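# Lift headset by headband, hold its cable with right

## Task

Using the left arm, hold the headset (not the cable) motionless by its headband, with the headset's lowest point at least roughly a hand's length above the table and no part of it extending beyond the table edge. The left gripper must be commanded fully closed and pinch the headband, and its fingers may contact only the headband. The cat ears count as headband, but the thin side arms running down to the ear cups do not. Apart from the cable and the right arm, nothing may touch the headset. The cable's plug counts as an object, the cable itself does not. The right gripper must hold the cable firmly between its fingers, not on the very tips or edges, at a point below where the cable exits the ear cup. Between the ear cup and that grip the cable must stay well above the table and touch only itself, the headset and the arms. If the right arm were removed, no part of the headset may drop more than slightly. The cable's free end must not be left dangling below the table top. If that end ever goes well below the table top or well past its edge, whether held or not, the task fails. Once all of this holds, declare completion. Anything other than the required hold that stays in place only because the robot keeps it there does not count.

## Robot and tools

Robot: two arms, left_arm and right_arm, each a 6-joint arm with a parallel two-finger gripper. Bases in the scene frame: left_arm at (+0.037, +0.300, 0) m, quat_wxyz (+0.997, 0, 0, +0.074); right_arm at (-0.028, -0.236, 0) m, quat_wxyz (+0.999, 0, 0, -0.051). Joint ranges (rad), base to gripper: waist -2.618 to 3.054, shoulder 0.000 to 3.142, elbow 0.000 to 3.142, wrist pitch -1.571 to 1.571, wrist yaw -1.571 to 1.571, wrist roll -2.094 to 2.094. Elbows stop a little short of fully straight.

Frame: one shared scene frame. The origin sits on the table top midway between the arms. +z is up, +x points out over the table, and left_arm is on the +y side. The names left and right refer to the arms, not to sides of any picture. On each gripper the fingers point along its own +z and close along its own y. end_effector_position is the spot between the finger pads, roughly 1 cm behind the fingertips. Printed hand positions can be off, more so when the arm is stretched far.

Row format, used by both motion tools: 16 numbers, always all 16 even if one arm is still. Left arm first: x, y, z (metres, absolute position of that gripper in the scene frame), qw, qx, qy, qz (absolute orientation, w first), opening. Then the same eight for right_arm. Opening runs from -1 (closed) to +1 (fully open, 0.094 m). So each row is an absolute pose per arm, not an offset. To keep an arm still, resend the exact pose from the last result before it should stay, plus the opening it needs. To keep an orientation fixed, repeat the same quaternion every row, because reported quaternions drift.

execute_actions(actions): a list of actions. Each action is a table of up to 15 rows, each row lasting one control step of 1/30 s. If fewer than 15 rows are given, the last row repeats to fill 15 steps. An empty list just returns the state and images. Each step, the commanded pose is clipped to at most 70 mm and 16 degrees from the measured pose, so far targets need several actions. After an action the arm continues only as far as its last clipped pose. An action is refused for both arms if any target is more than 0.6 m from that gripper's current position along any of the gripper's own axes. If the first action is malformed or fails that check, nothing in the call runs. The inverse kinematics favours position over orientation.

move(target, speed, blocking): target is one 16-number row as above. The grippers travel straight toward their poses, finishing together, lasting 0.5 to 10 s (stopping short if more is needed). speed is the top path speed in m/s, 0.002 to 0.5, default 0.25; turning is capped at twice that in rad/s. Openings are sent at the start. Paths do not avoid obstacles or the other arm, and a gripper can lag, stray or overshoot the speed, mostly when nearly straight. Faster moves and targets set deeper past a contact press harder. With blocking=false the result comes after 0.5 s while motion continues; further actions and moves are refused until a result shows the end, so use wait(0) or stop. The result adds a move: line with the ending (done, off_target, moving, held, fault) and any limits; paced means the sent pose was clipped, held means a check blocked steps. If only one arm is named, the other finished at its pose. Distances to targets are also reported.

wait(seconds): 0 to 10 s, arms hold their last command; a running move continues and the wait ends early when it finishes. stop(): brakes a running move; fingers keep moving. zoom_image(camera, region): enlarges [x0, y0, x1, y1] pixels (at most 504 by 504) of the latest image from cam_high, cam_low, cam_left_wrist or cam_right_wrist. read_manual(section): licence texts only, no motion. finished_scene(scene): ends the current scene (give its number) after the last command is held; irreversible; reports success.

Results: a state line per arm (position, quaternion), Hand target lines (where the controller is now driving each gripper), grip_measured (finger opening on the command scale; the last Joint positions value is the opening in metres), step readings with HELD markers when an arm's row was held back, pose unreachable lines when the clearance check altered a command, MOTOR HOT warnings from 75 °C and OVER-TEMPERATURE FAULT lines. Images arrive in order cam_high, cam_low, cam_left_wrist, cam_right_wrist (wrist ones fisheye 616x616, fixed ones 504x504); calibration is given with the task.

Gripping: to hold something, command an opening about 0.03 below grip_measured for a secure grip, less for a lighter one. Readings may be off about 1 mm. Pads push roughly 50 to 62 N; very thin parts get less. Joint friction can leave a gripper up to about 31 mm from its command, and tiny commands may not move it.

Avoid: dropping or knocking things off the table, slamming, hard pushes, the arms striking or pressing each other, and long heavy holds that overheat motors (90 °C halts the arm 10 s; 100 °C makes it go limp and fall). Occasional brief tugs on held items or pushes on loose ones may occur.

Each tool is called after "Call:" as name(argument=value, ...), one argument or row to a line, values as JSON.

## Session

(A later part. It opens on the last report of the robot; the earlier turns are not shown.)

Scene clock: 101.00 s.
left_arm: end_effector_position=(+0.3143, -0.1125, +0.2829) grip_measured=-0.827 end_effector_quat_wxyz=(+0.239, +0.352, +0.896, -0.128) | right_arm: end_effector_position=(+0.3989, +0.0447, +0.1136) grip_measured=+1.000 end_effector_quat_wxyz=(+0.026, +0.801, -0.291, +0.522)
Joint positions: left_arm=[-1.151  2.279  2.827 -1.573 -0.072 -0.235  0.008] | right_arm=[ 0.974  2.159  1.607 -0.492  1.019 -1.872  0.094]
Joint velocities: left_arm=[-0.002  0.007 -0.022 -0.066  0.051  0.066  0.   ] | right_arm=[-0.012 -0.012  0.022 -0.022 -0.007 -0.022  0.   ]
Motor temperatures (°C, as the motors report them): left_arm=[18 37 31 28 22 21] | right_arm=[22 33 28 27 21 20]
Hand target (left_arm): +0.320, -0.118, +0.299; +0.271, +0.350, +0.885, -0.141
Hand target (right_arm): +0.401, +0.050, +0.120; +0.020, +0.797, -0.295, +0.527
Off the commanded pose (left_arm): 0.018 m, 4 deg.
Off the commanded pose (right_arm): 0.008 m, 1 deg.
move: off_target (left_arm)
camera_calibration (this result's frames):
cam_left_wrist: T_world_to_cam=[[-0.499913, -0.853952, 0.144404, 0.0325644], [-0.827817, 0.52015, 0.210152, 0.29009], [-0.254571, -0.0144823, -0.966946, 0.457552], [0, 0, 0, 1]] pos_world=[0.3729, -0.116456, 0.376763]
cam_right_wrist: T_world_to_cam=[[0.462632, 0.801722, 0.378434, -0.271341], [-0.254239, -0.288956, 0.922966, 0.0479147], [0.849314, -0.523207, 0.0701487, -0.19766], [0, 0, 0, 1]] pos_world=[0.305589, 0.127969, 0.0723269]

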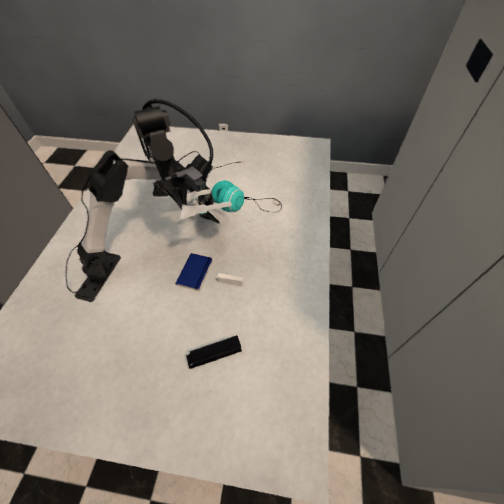

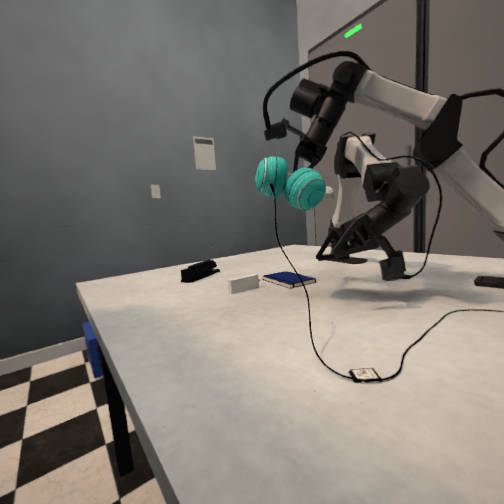

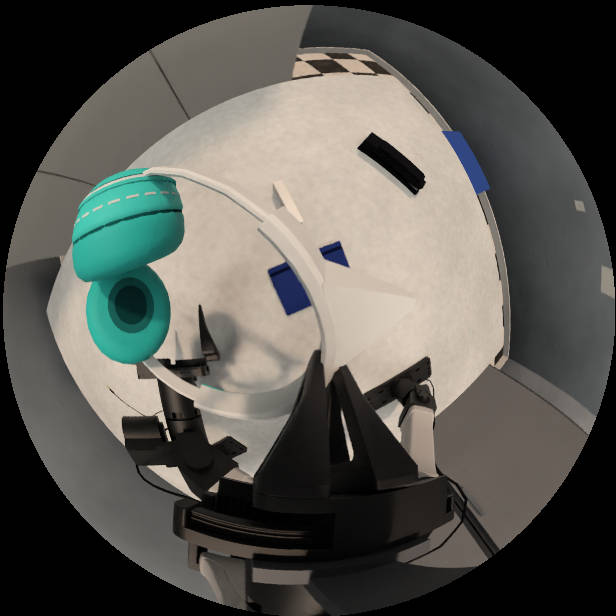

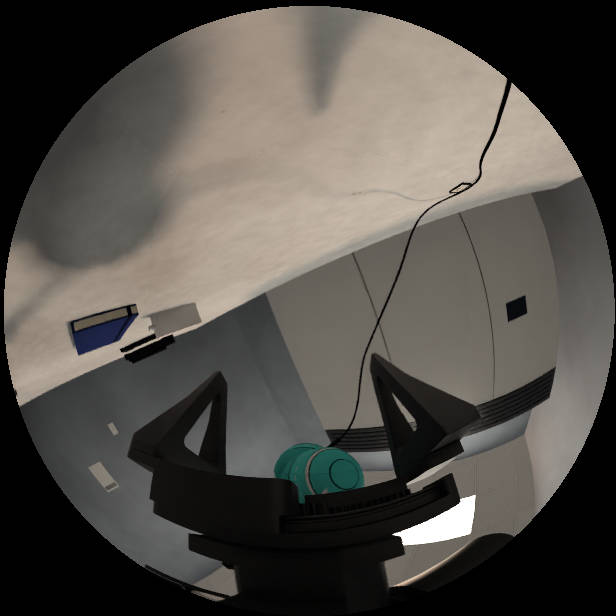

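Call:
move(
  target=[0.32,-0.119,0.299,0.272,0.351,0.885,-0.142,-1, 0.505,0.005,0.12,0.02,0.797,-0.296,0.527,1],
  speed=0.06,
)

Scene clock: 112.80 s.
left_arm: end_effector_position=(+0.3161, -0.1194, +0.2870) grip_measured=-0.827 end_effector_quat_wxyz=(+0.248, +0.352, +0.891, -0.142) | right_arm: end_effector_position=(+0.4974, +0.0070, +0.1149) grip_measured=+1.000 end_effector_quat_wxyz=(+0.028, +0.798, -0.312, +0.515)
Joint positions: left_arm=[-1.151  2.279  2.827 -1.541 -0.059 -0.233  0.008] | right_arm=[ 0.771  2.315  1.849 -0.393  0.904 -2.084  0.094]
Joint velocities: left_arm=[-0.022  0.007  0.002  0.066 -0.037  0.037 -0.   ] | right_arm=[ 0.002 -0.012 -0.002 -0.081 -0.051  0.007  0.   ]
Motor temperatures (°C, as the motors report them): left_arm=[18 38 31 29 22 21] | right_arm=[22 35 29 26 21 20]
Hand target (left_arm): +0.320, -0.119, +0.299; +0.272, +0.350, +0.885, -0.142
Hand target (right_arm): +0.504, +0.004, +0.120; +0.025, +0.795, -0.318, +0.517
Off the commanded pose (left_arm): 0.013 m, 3 deg.
Off the commanded pose (right_arm): 0.009 m, 2 deg.
joint sent to its limit (right arm) — the command would take joint 6 (wrist roll) past its lower limit, so that joint was sent only as far as its limit.
move: off_target (left_arm)
camera_calibration (this result's frames):
cam_left_wrist: T_world_to_cam=[[-0.508241, -0.844713, 0.167781, 0.0239587], [-0.825239, 0.533399, 0.185651, 0.302115], [-0.246316, -0.0441036, -0.968186, 0.456091], [0, 0, 0, 1]] pos_world=[0.373836, -0.120794, 0.381473]
cam_right_wrist: T_world_to_cam=[[0.495793, 0.774013, 0.393819, -0.305266], [-0.258685, -0.301267, 0.91778, 0.0637658], [0.829018, -0.556904, 0.0508598, -0.288606], [0, 0, 0, 1]] pos_world=[0.407103, 0.0947649, 0.076375]

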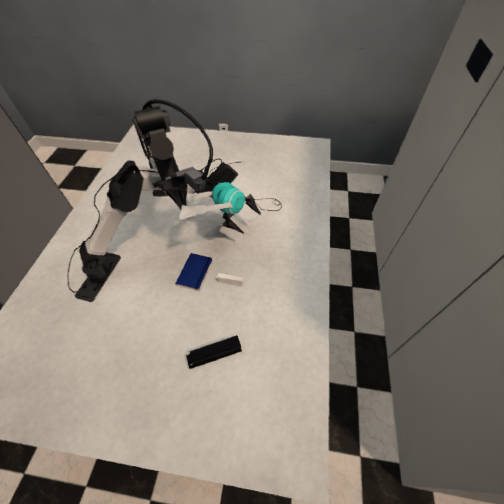

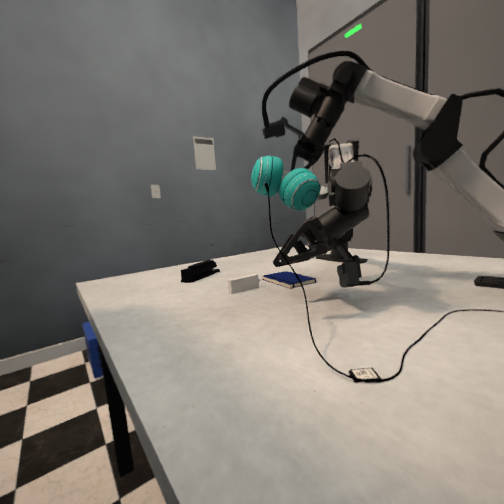

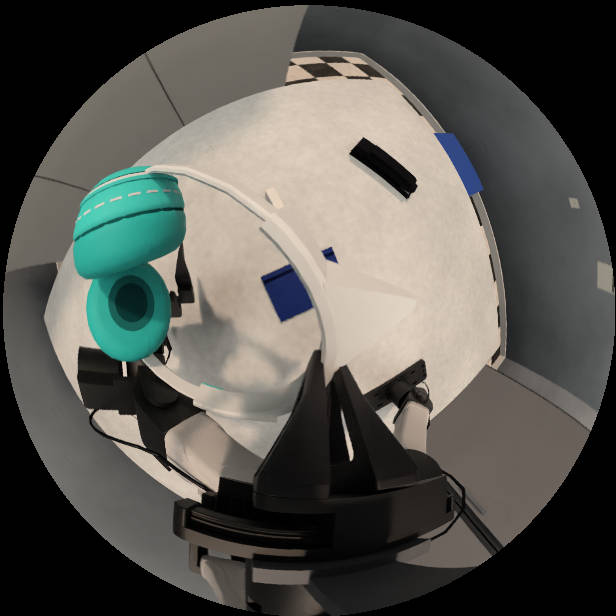

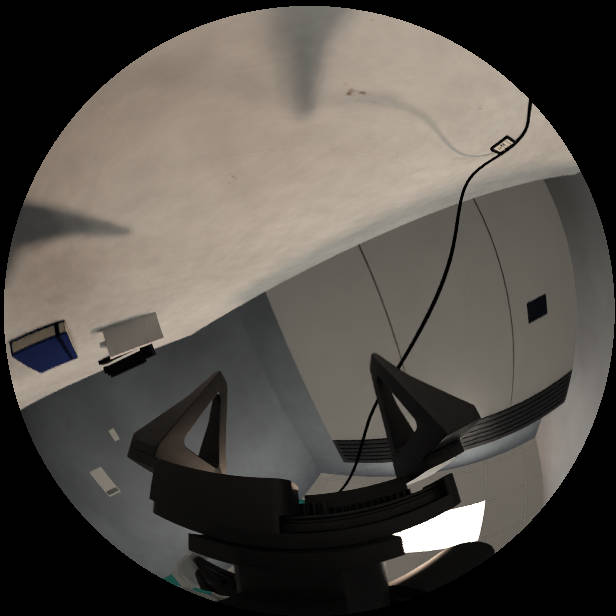

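Call:
move(
  target=[0.32,-0.119,0.299,0.272,0.351,0.885,-0.142,-1, 0.4974,0.007,0.1149,0.028,0.798,-0.312,0.515,-1],
  speed=0.05,
)

Call:
zoom_image(
  camera="cam_low",
  region=[220, 130, 420, 330],
)

Scene clock: 120.10 s.
left_arm: end_effector_position=(+0.3158, -0.1197, +0.2870) grip_measured=-0.827 end_effector_quat_wxyz=(+0.247, +0.353, +0.891, -0.143) | right_arm: end_effector_position=(+0.4971, +0.0069, +0.1144) grip_measured=-0.985 end_effector_quat_wxyz=(+0.029, +0.799, -0.311, +0.514)
Joint positions: left_arm=[-1.151  2.279  2.827 -1.541 -0.056 -0.233  0.008] | right_arm=[ 0.771  2.315  1.849 -0.396  0.903 -2.084  0.001]
Joint velocities: left_arm=[ 0.002 -0.002 -0.007  0.051  0.022  0.007 -0.   ] | right_arm=[-0.022 -0.012  0.012  0.022  0.022  0.051 -0.   ]
Motor temperatures (°C, as the motors report them): left_arm=[18 38 31 29 22 21] | right_arm=[22 36 29 26 21 20]
Hand target (left_arm): +0.320, -0.119, +0.299; +0.272, +0.350, +0.885, -0.142
Hand target (right_arm): +0.497, +0.007, +0.115; +0.028, +0.798, -0.312, +0.515
Off the commanded pose (left_arm): 0.013 m, 3 deg.
Off the commanded pose (right_arm): 0.001 m, 0 deg.
move: off_target (left_arm)
camera_calibration (this result's frames):
cam_left_wrist: T_world_to_cam=[[-0.509023, -0.843904, 0.169473, 0.0234679], [-0.824271, 0.534621, 0.186435, 0.301584], [-0.247937, -0.0447919, -0.96774, 0.456285], [0, 0, 0, 1]] pos_world=[0.373662, -0.12099, 0.381362]
cam_right_wrist: T_world_to_cam=[[0.496606, 0.774917, 0.391007, -0.30484], [-0.255732, -0.299857, 0.919068, 0.0624325], [0.829448, -0.556408, 0.0492606, -0.288415], [0, 0, 0, 1]] pos_world=[0.406577, 0.0944699, 0.0760222]

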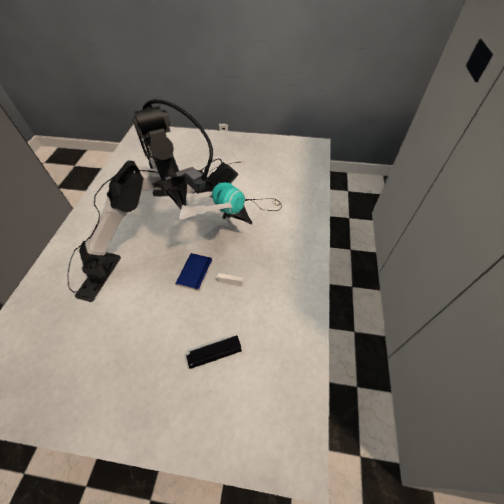

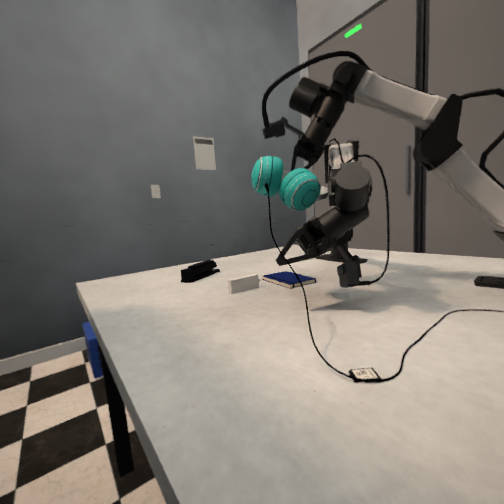

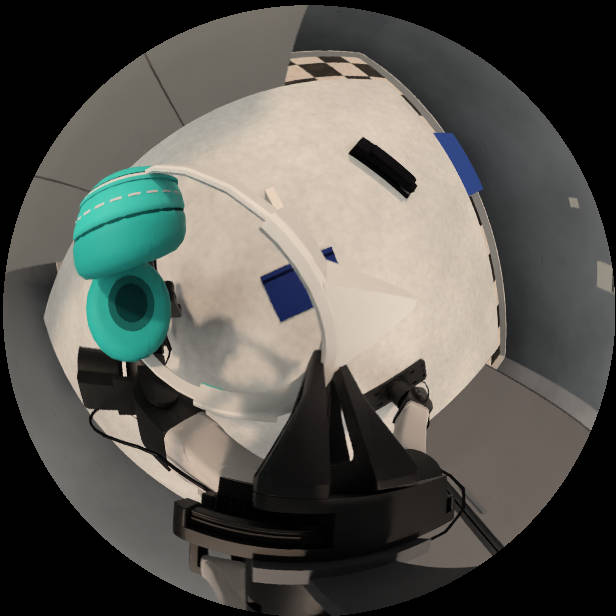

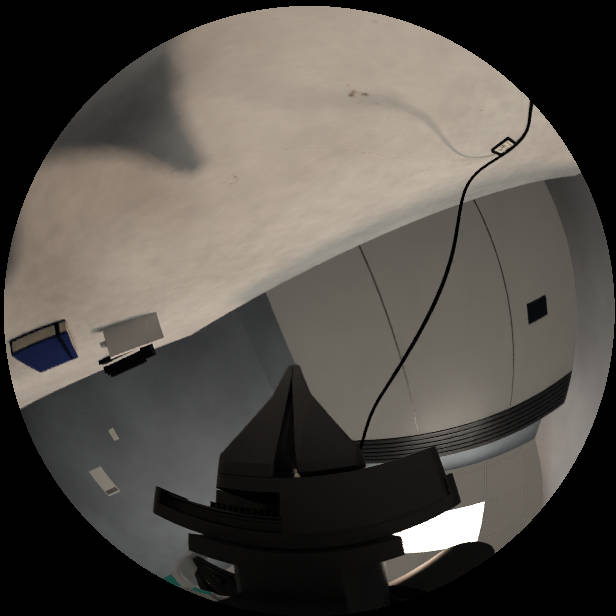

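Region (220, 130, 420, 330) of cam_low's 504x504 image, scaled by 2.520, with more detail than that image has.

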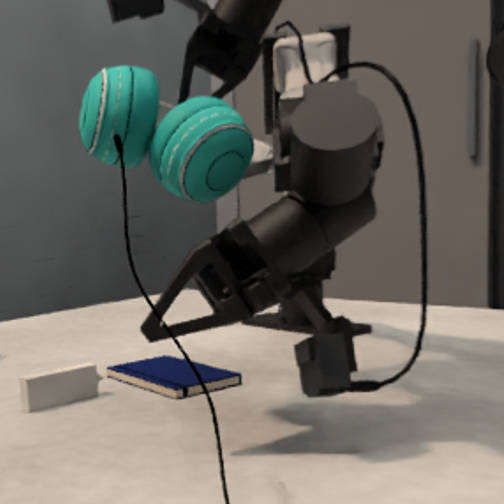

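Call:
move(
  target=[0.32,-0.119,0.299,0.272,0.351,0.885,-0.142,-1, 0.43,0.035,0.12,0.028,0.798,-0.312,0.515,1],
  speed=0.08,
)

Call:
move(
  target=[0.32,-0.119,0.299,0.272,0.351,0.885,-0.142,-1, 0.452,0.075,0.12,0.028,0.798,-0.312,0.515,1],
  speed=0.08,
)

Call:
move(
  target=[0.32,-0.119,0.299,0.272,0.351,0.885,-0.142,-1, 0.525,0.045,0.12,0.028,0.798,-0.312,0.515,1],
  speed=0.06,
)

Scene clock: 126.57 s.
left_arm: end_effector_position=(+0.3132, -0.1181, +0.2851) grip_measured=-0.827 end_effector_quat_wxyz=(+0.240, +0.352, +0.894, -0.143) | right_arm: end_effector_position=(+0.4337, +0.0386, +0.1117) grip_measured=+1.000 end_effector_quat_wxyz=(+0.030, +0.802, -0.308, +0.511)
Joint positions: left_arm=[-1.151  2.279  2.827 -1.554 -0.049 -0.24   0.008] | right_arm=[ 0.907  2.242  1.745 -0.522  0.978 -1.903  0.094]
Joint velocities: left_arm=[-0.002  0.002  0.007  0.051 -0.037 -0.022 -0.   ] | right_arm=[-0.022  0.012  0.012 -0.051 -0.007  0.051  0.   ]
Motor temperatures (°C, as the motors report them): left_arm=[18 39 31 29 22 21] | right_arm=[22 38 29 26 21 20]
Hand target (left_arm): +0.320, -0.119, +0.299; +0.271, +0.350, +0.885, -0.142
Hand target (right_arm): +0.430, +0.036, +0.120; +0.028, +0.798, -0.312, +0.515
Off the commanded pose (left_arm): 0.015 m, 4 deg.
Off the commanded pose (right_arm): 0.010 m, 1 deg.
move: off_target (left_arm)
camera_calibration (this result's frames):
cam_left_wrist: T_world_to_cam=[[-0.504975, -0.845685, 0.172676, 0.0214247], [-0.822136, 0.53219, 0.202155, 0.293519], [-0.262856, -0.0398801, -0.964011, 0.458138], [0, 0, 0, 1]] pos_world=[0.372556, -0.119819, 0.378614]
cam_right_wrist: T_world_to_cam=[[0.495071, 0.779745, 0.383278, -0.295566], [-0.245977, -0.297301, 0.922555, 0.0534871], [0.833307, -0.551008, 0.0446139, -0.219456], [0, 0, 0, 1]] pos_world=[0.342356, 0.125446, 0.0737298]

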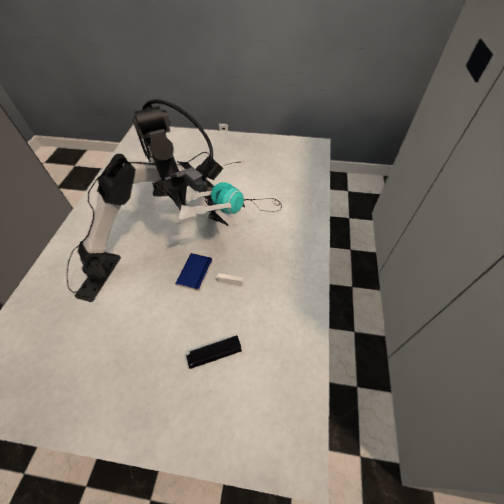

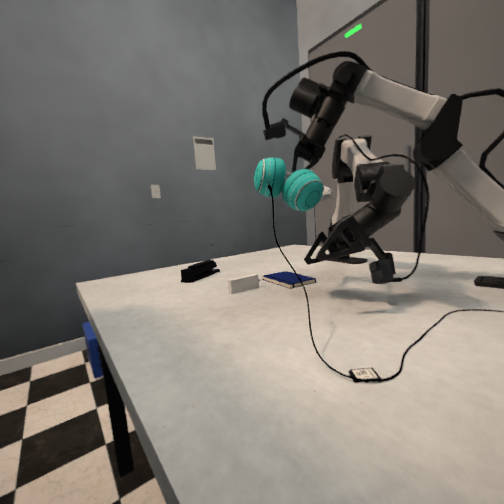

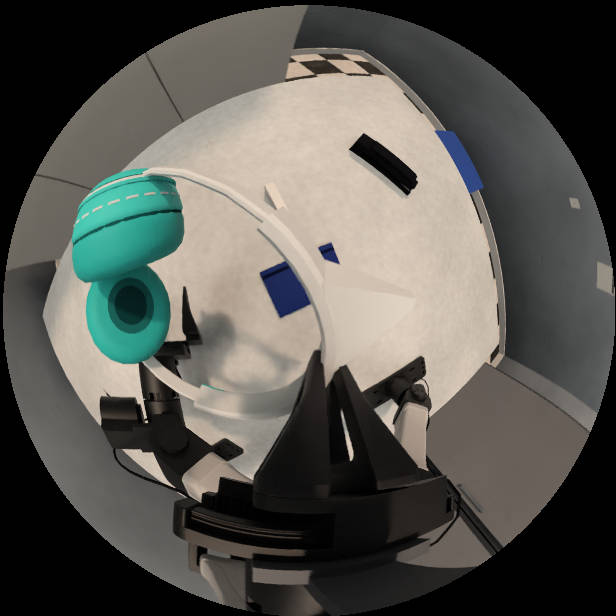

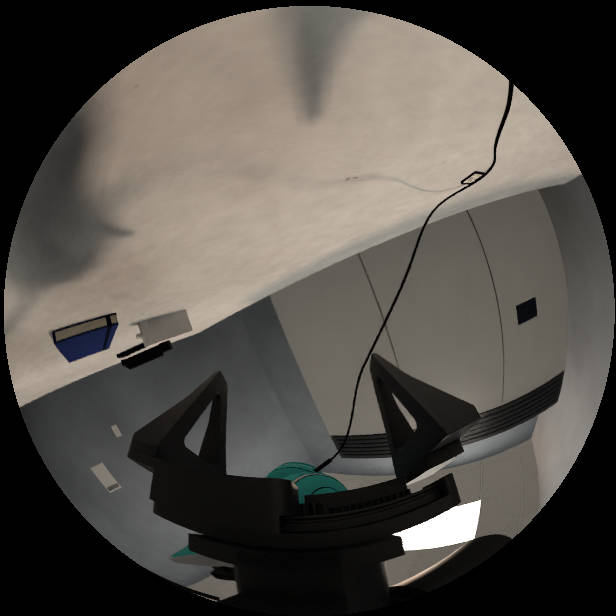

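Scene clock: 127.67 s.
left_arm: end_effector_position=(+0.3122, -0.1164, +0.2839) grip_measured=-0.827 end_effector_quat_wxyz=(+0.236, +0.350, +0.896, -0.141) | right_arm: end_effector_position=(+0.4507, +0.0701, +0.1132) grip_measured=+1.000 end_effector_quat_wxyz=(+0.035, +0.803, -0.307, +0.510)
Joint positions: left_arm=[-1.151  2.279  2.827 -1.564 -0.049 -0.246  0.008] | right_arm=[ 0.927  2.408  2.047 -0.697  0.99  -1.868  0.094]
Joint velocities: left_arm=[-0.002 -0.007  0.012 -0.007 -0.007  0.066 -0.   ] | right_arm=[-0.002 -0.027 -0.007 -0.007 -0.066 -0.051  0.   ]
Motor temperatures (°C, as the motors report them): left_arm=[18 39 31 29 22 21] | right_arm=[22 38 29 26 21 20]
Hand target (left_arm): +0.320, -0.119, +0.299; +0.271, +0.350, +0.885, -0.142
Hand target (right_arm): +0.452, +0.075, +0.120; +0.028, +0.798, -0.312, +0.515
Off the commanded pose (left_arm): 0.017 m, 4 deg.
Off the commanded pose (right_arm): 0.008 m, 1 deg.
move: off_target (left_arm)
camera_calibration (this result's frames):
cam_left_wrist: T_world_to_cam=[[-0.499877, -0.849041, 0.171035, 0.0210015], [-0.823007, 0.527166, 0.211556, 0.28902], [-0.269784, -0.0350109, -0.962284, 0.458966], [0, 0, 0, 1]] pos_world=[0.372185, -0.118461, 0.37692]
cam_right_wrist: T_world_to_cam=[[0.500196, 0.780769, 0.374439, -0.330529], [-0.240674, -0.290027, 0.926262, 0.0623006], [0.831793, -0.55343, 0.04284, -0.215233], [0, 0, 0, 1]] pos_world=[0.359353, 0.157019, 0.0752766]

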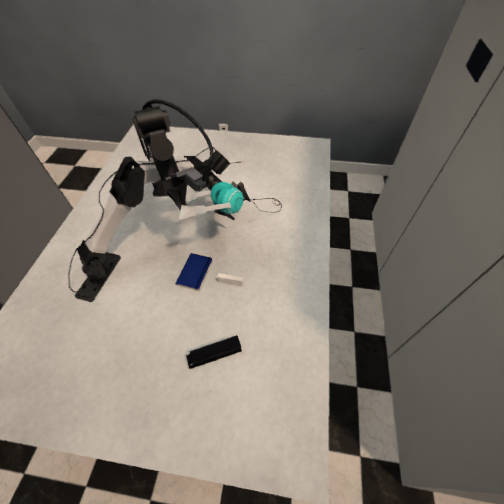

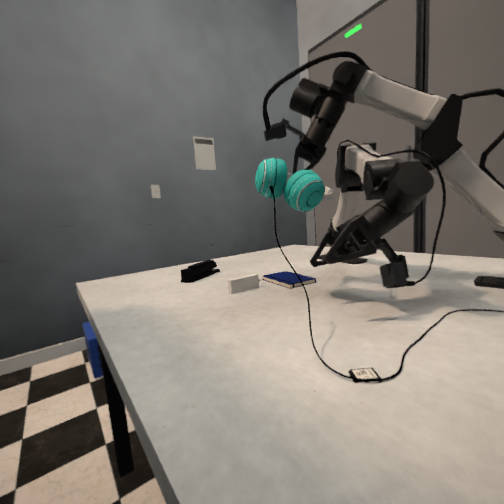

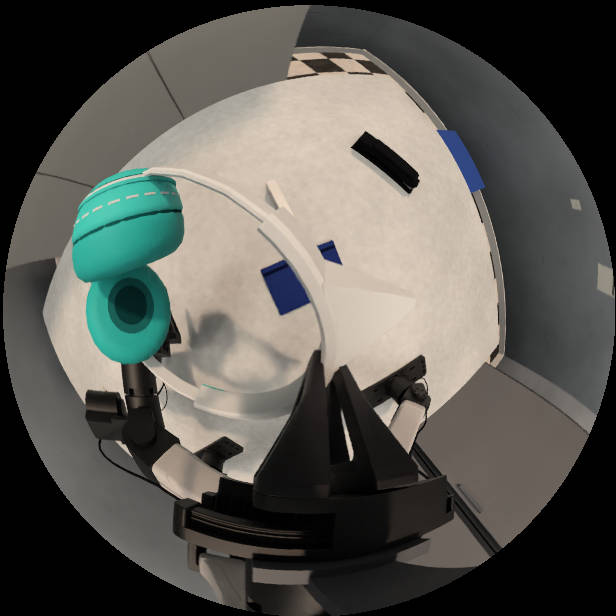

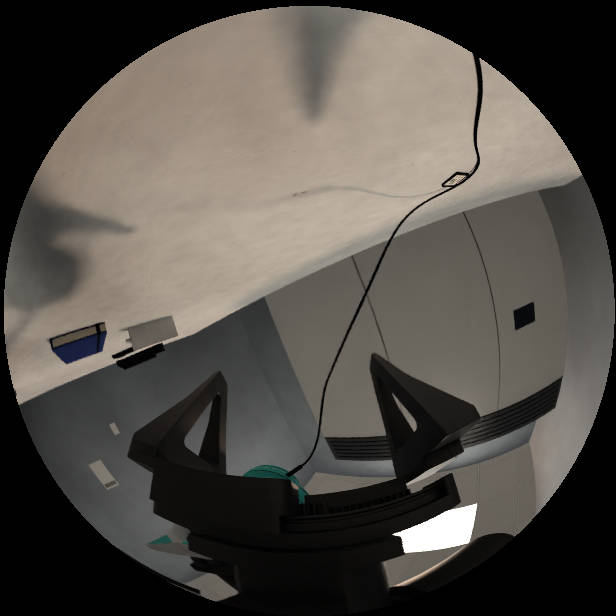

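Scene clock: 129.33 s.
left_arm: end_effector_position=(+0.3111, -0.1147, +0.2827) grip_measured=-0.827 end_effector_quat_wxyz=(+0.231, +0.348, +0.898, -0.139) | right_arm: end_effector_position=(+0.5186, +0.0415, +0.1120) grip_measured=+1.000 end_effector_quat_wxyz=(+0.041, +0.803, -0.307, +0.509)
Joint positions: left_arm=[-1.151  2.279  2.827 -1.573 -0.049 -0.252  0.008] | right_arm=[ 0.797  2.535  2.252 -0.634  0.924 -2.051  0.094]
Joint velocities: left_arm=[-0.007 -0.002 -0.002 -0.051 -0.037 -0.037 -0.001] | right_arm=[-0.002  0.012  0.007  0.007  0.022  0.051  0.   ]
Motor temperatures (°C, as the motors report them): left_arm=[18 39 31 29 22 21] | right_arm=[22 39 29 26 21 20]
Hand target (left_arm): +0.319, -0.118, +0.299; +0.271, +0.350, +0.886, -0.141
Hand target (right_arm): +0.524, +0.044, +0.120; +0.028, +0.798, -0.312, +0.515
Off the commanded pose (left_arm): 0.019 m, 5 deg.
Off the commanded pose (right_arm): 0.011 m, 2 deg.
move: off_target (left_arm, right_arm)
camera_calibration (this result's frames):
cam_left_wrist: T_world_to_cam=[[-0.494151, -0.852661, 0.16966, 0.0202976], [-0.824078, 0.521569, 0.221045, 0.284516], [-0.276966, -0.0305834, -0.960393, 0.459765], [0, 0, 0, 1]] pos_world=[0.371833, -0.117027, 0.375221]
cam_right_wrist: T_world_to_cam=[[0.505926, 0.781766, 0.364528, -0.343562], [-0.23736, -0.280112, 0.93016, 0.0688635], [0.829276, -0.557116, 0.0438439, -0.286154], [0, 0, 0, 1]] pos_world=[0.427463, 0.128453, 0.0737297]

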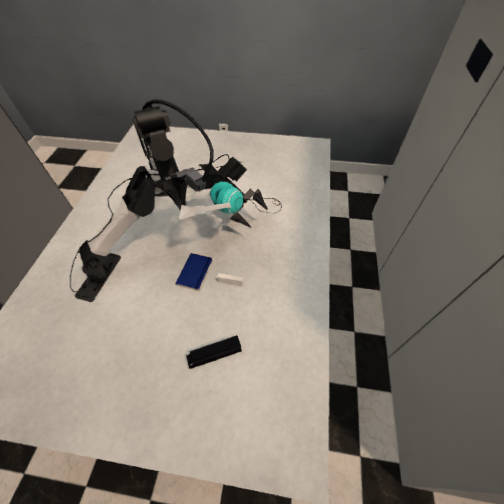

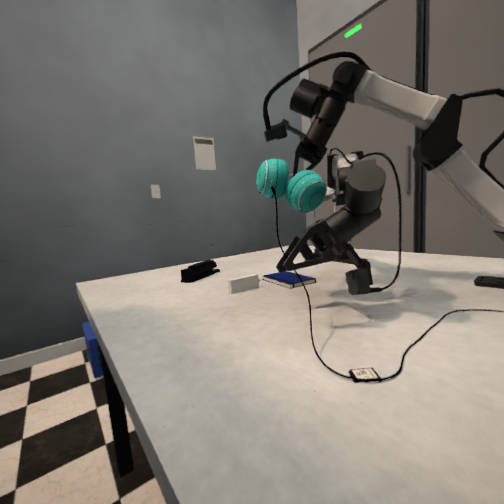

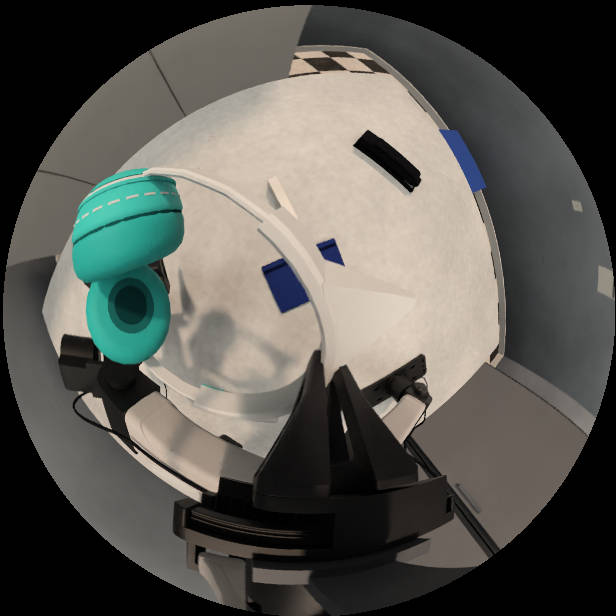

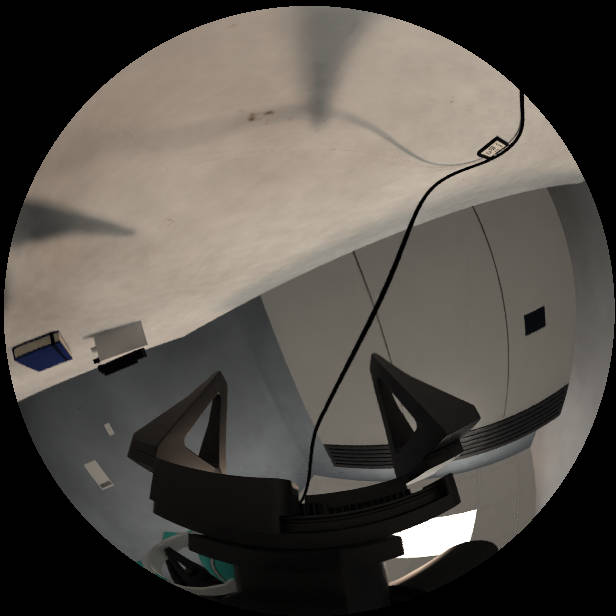

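Now between the fingers. Close.

Call:
move(
  target=[0.32,-0.119,0.299,0.272,0.351,0.885,-0.142,-1, 0.5186,0.0415,0.112,0.041,0.803,-0.307,0.509,-1],
  speed=0.05,
)

Scene clock: 134.70 s.
left_arm: end_effector_position=(+0.3110, -0.1147, +0.2827) grip_measured=-0.827 end_effector_quat_wxyz=(+0.231, +0.347, +0.898, -0.139) | right_arm: end_effector_position=(+0.5187, +0.0417, +0.1122) grip_measured=-0.969 end_effector_quat_wxyz=(+0.041, +0.804, -0.306, +0.509)
Joint positions: left_arm=[-1.151  2.279  2.827 -1.573 -0.048 -0.254  0.008] | right_arm=[ 0.797  2.535  2.252 -0.634  0.922 -2.053  0.001]
Joint velocities: left_arm=[-0.002 -0.002  0.002 -0.081 -0.051 -0.051  0.   ] | right_arm=[ 0.017 -0.007 -0.012 -0.007 -0.051  0.051  0.001]
Motor temperatures (°C, as the motors report them): left_arm=[18 39 32 29 22 21] | right_arm=[22 40 30 26 21 20]
Hand target (left_arm): +0.320, -0.118, +0.299; +0.271, +0.350, +0.886, -0.141
Hand target (right_arm): +0.519, +0.042, +0.112; +0.041, +0.803, -0.307, +0.509
Off the commanded pose (left_arm): 0.019 m, 5 deg.
Off the commanded pose (right_arm): 0.000 m, 0 deg.
move: off_target (left_arm)
camera_calibration (this result's frames):
cam_left_wrist: T_world_to_cam=[[-0.49275, -0.853234, 0.17085, 0.0194019], [-0.82459, 0.520562, 0.221509, 0.284404], [-0.277937, -0.031733, -0.960075, 0.459827], [0, 0, 0, 1]] pos_world=[0.37188, -0.116904, 0.375155]
cam_right_wrist: T_world_to_cam=[[0.504907, 0.782529, 0.364304, -0.34334], [-0.236183, -0.2807, 0.930282, 0.0682604], [0.830233, -0.555749, 0.0430922, -0.286544], [0, 0, 0, 1]] pos_world=[0.427375, 0.128587, 0.0739265]

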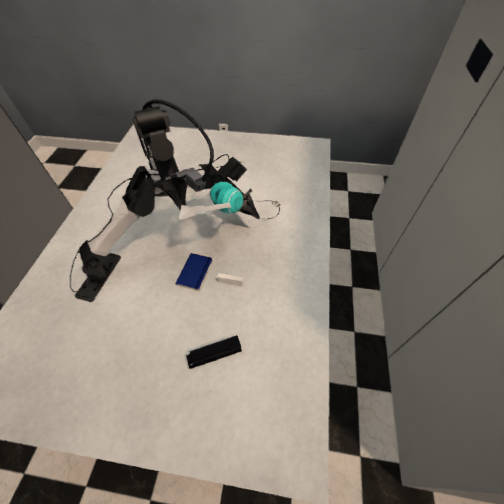

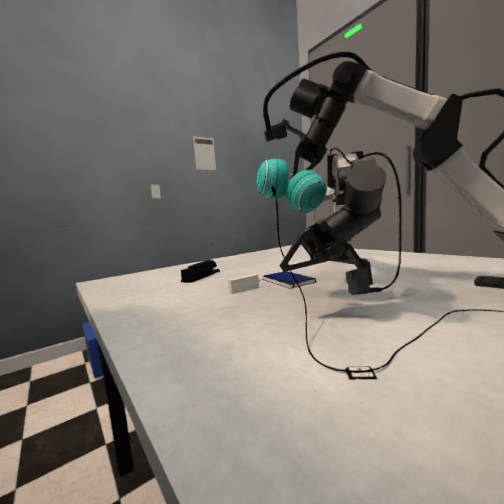

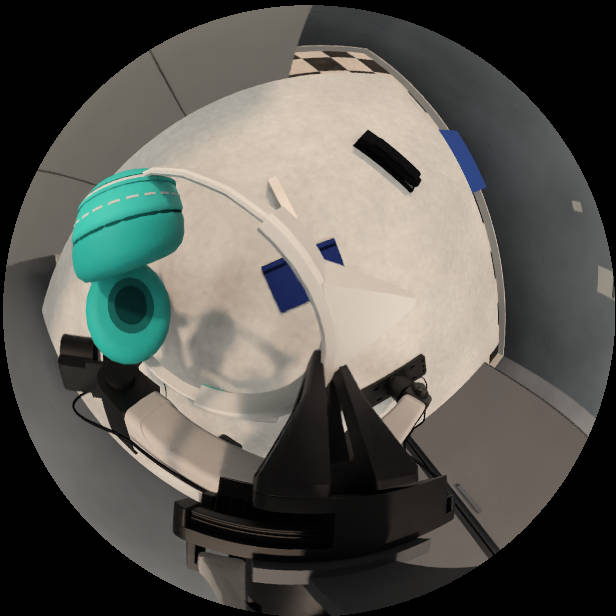

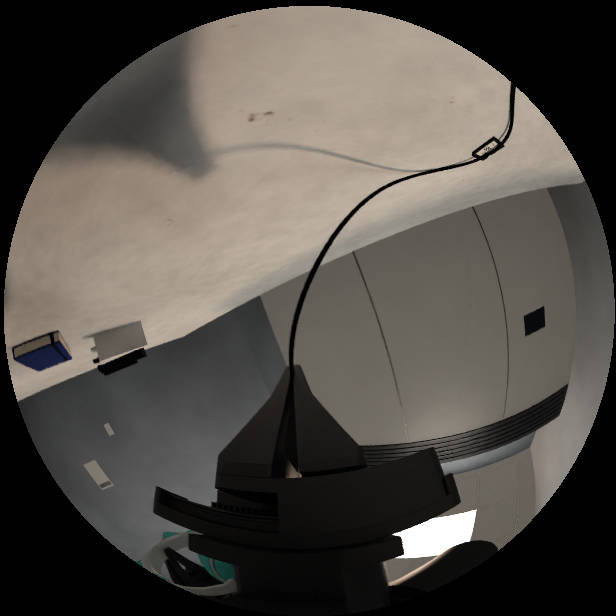

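Call:
finished_scene(
  scene=1,
)

The scene is finished: the task was done.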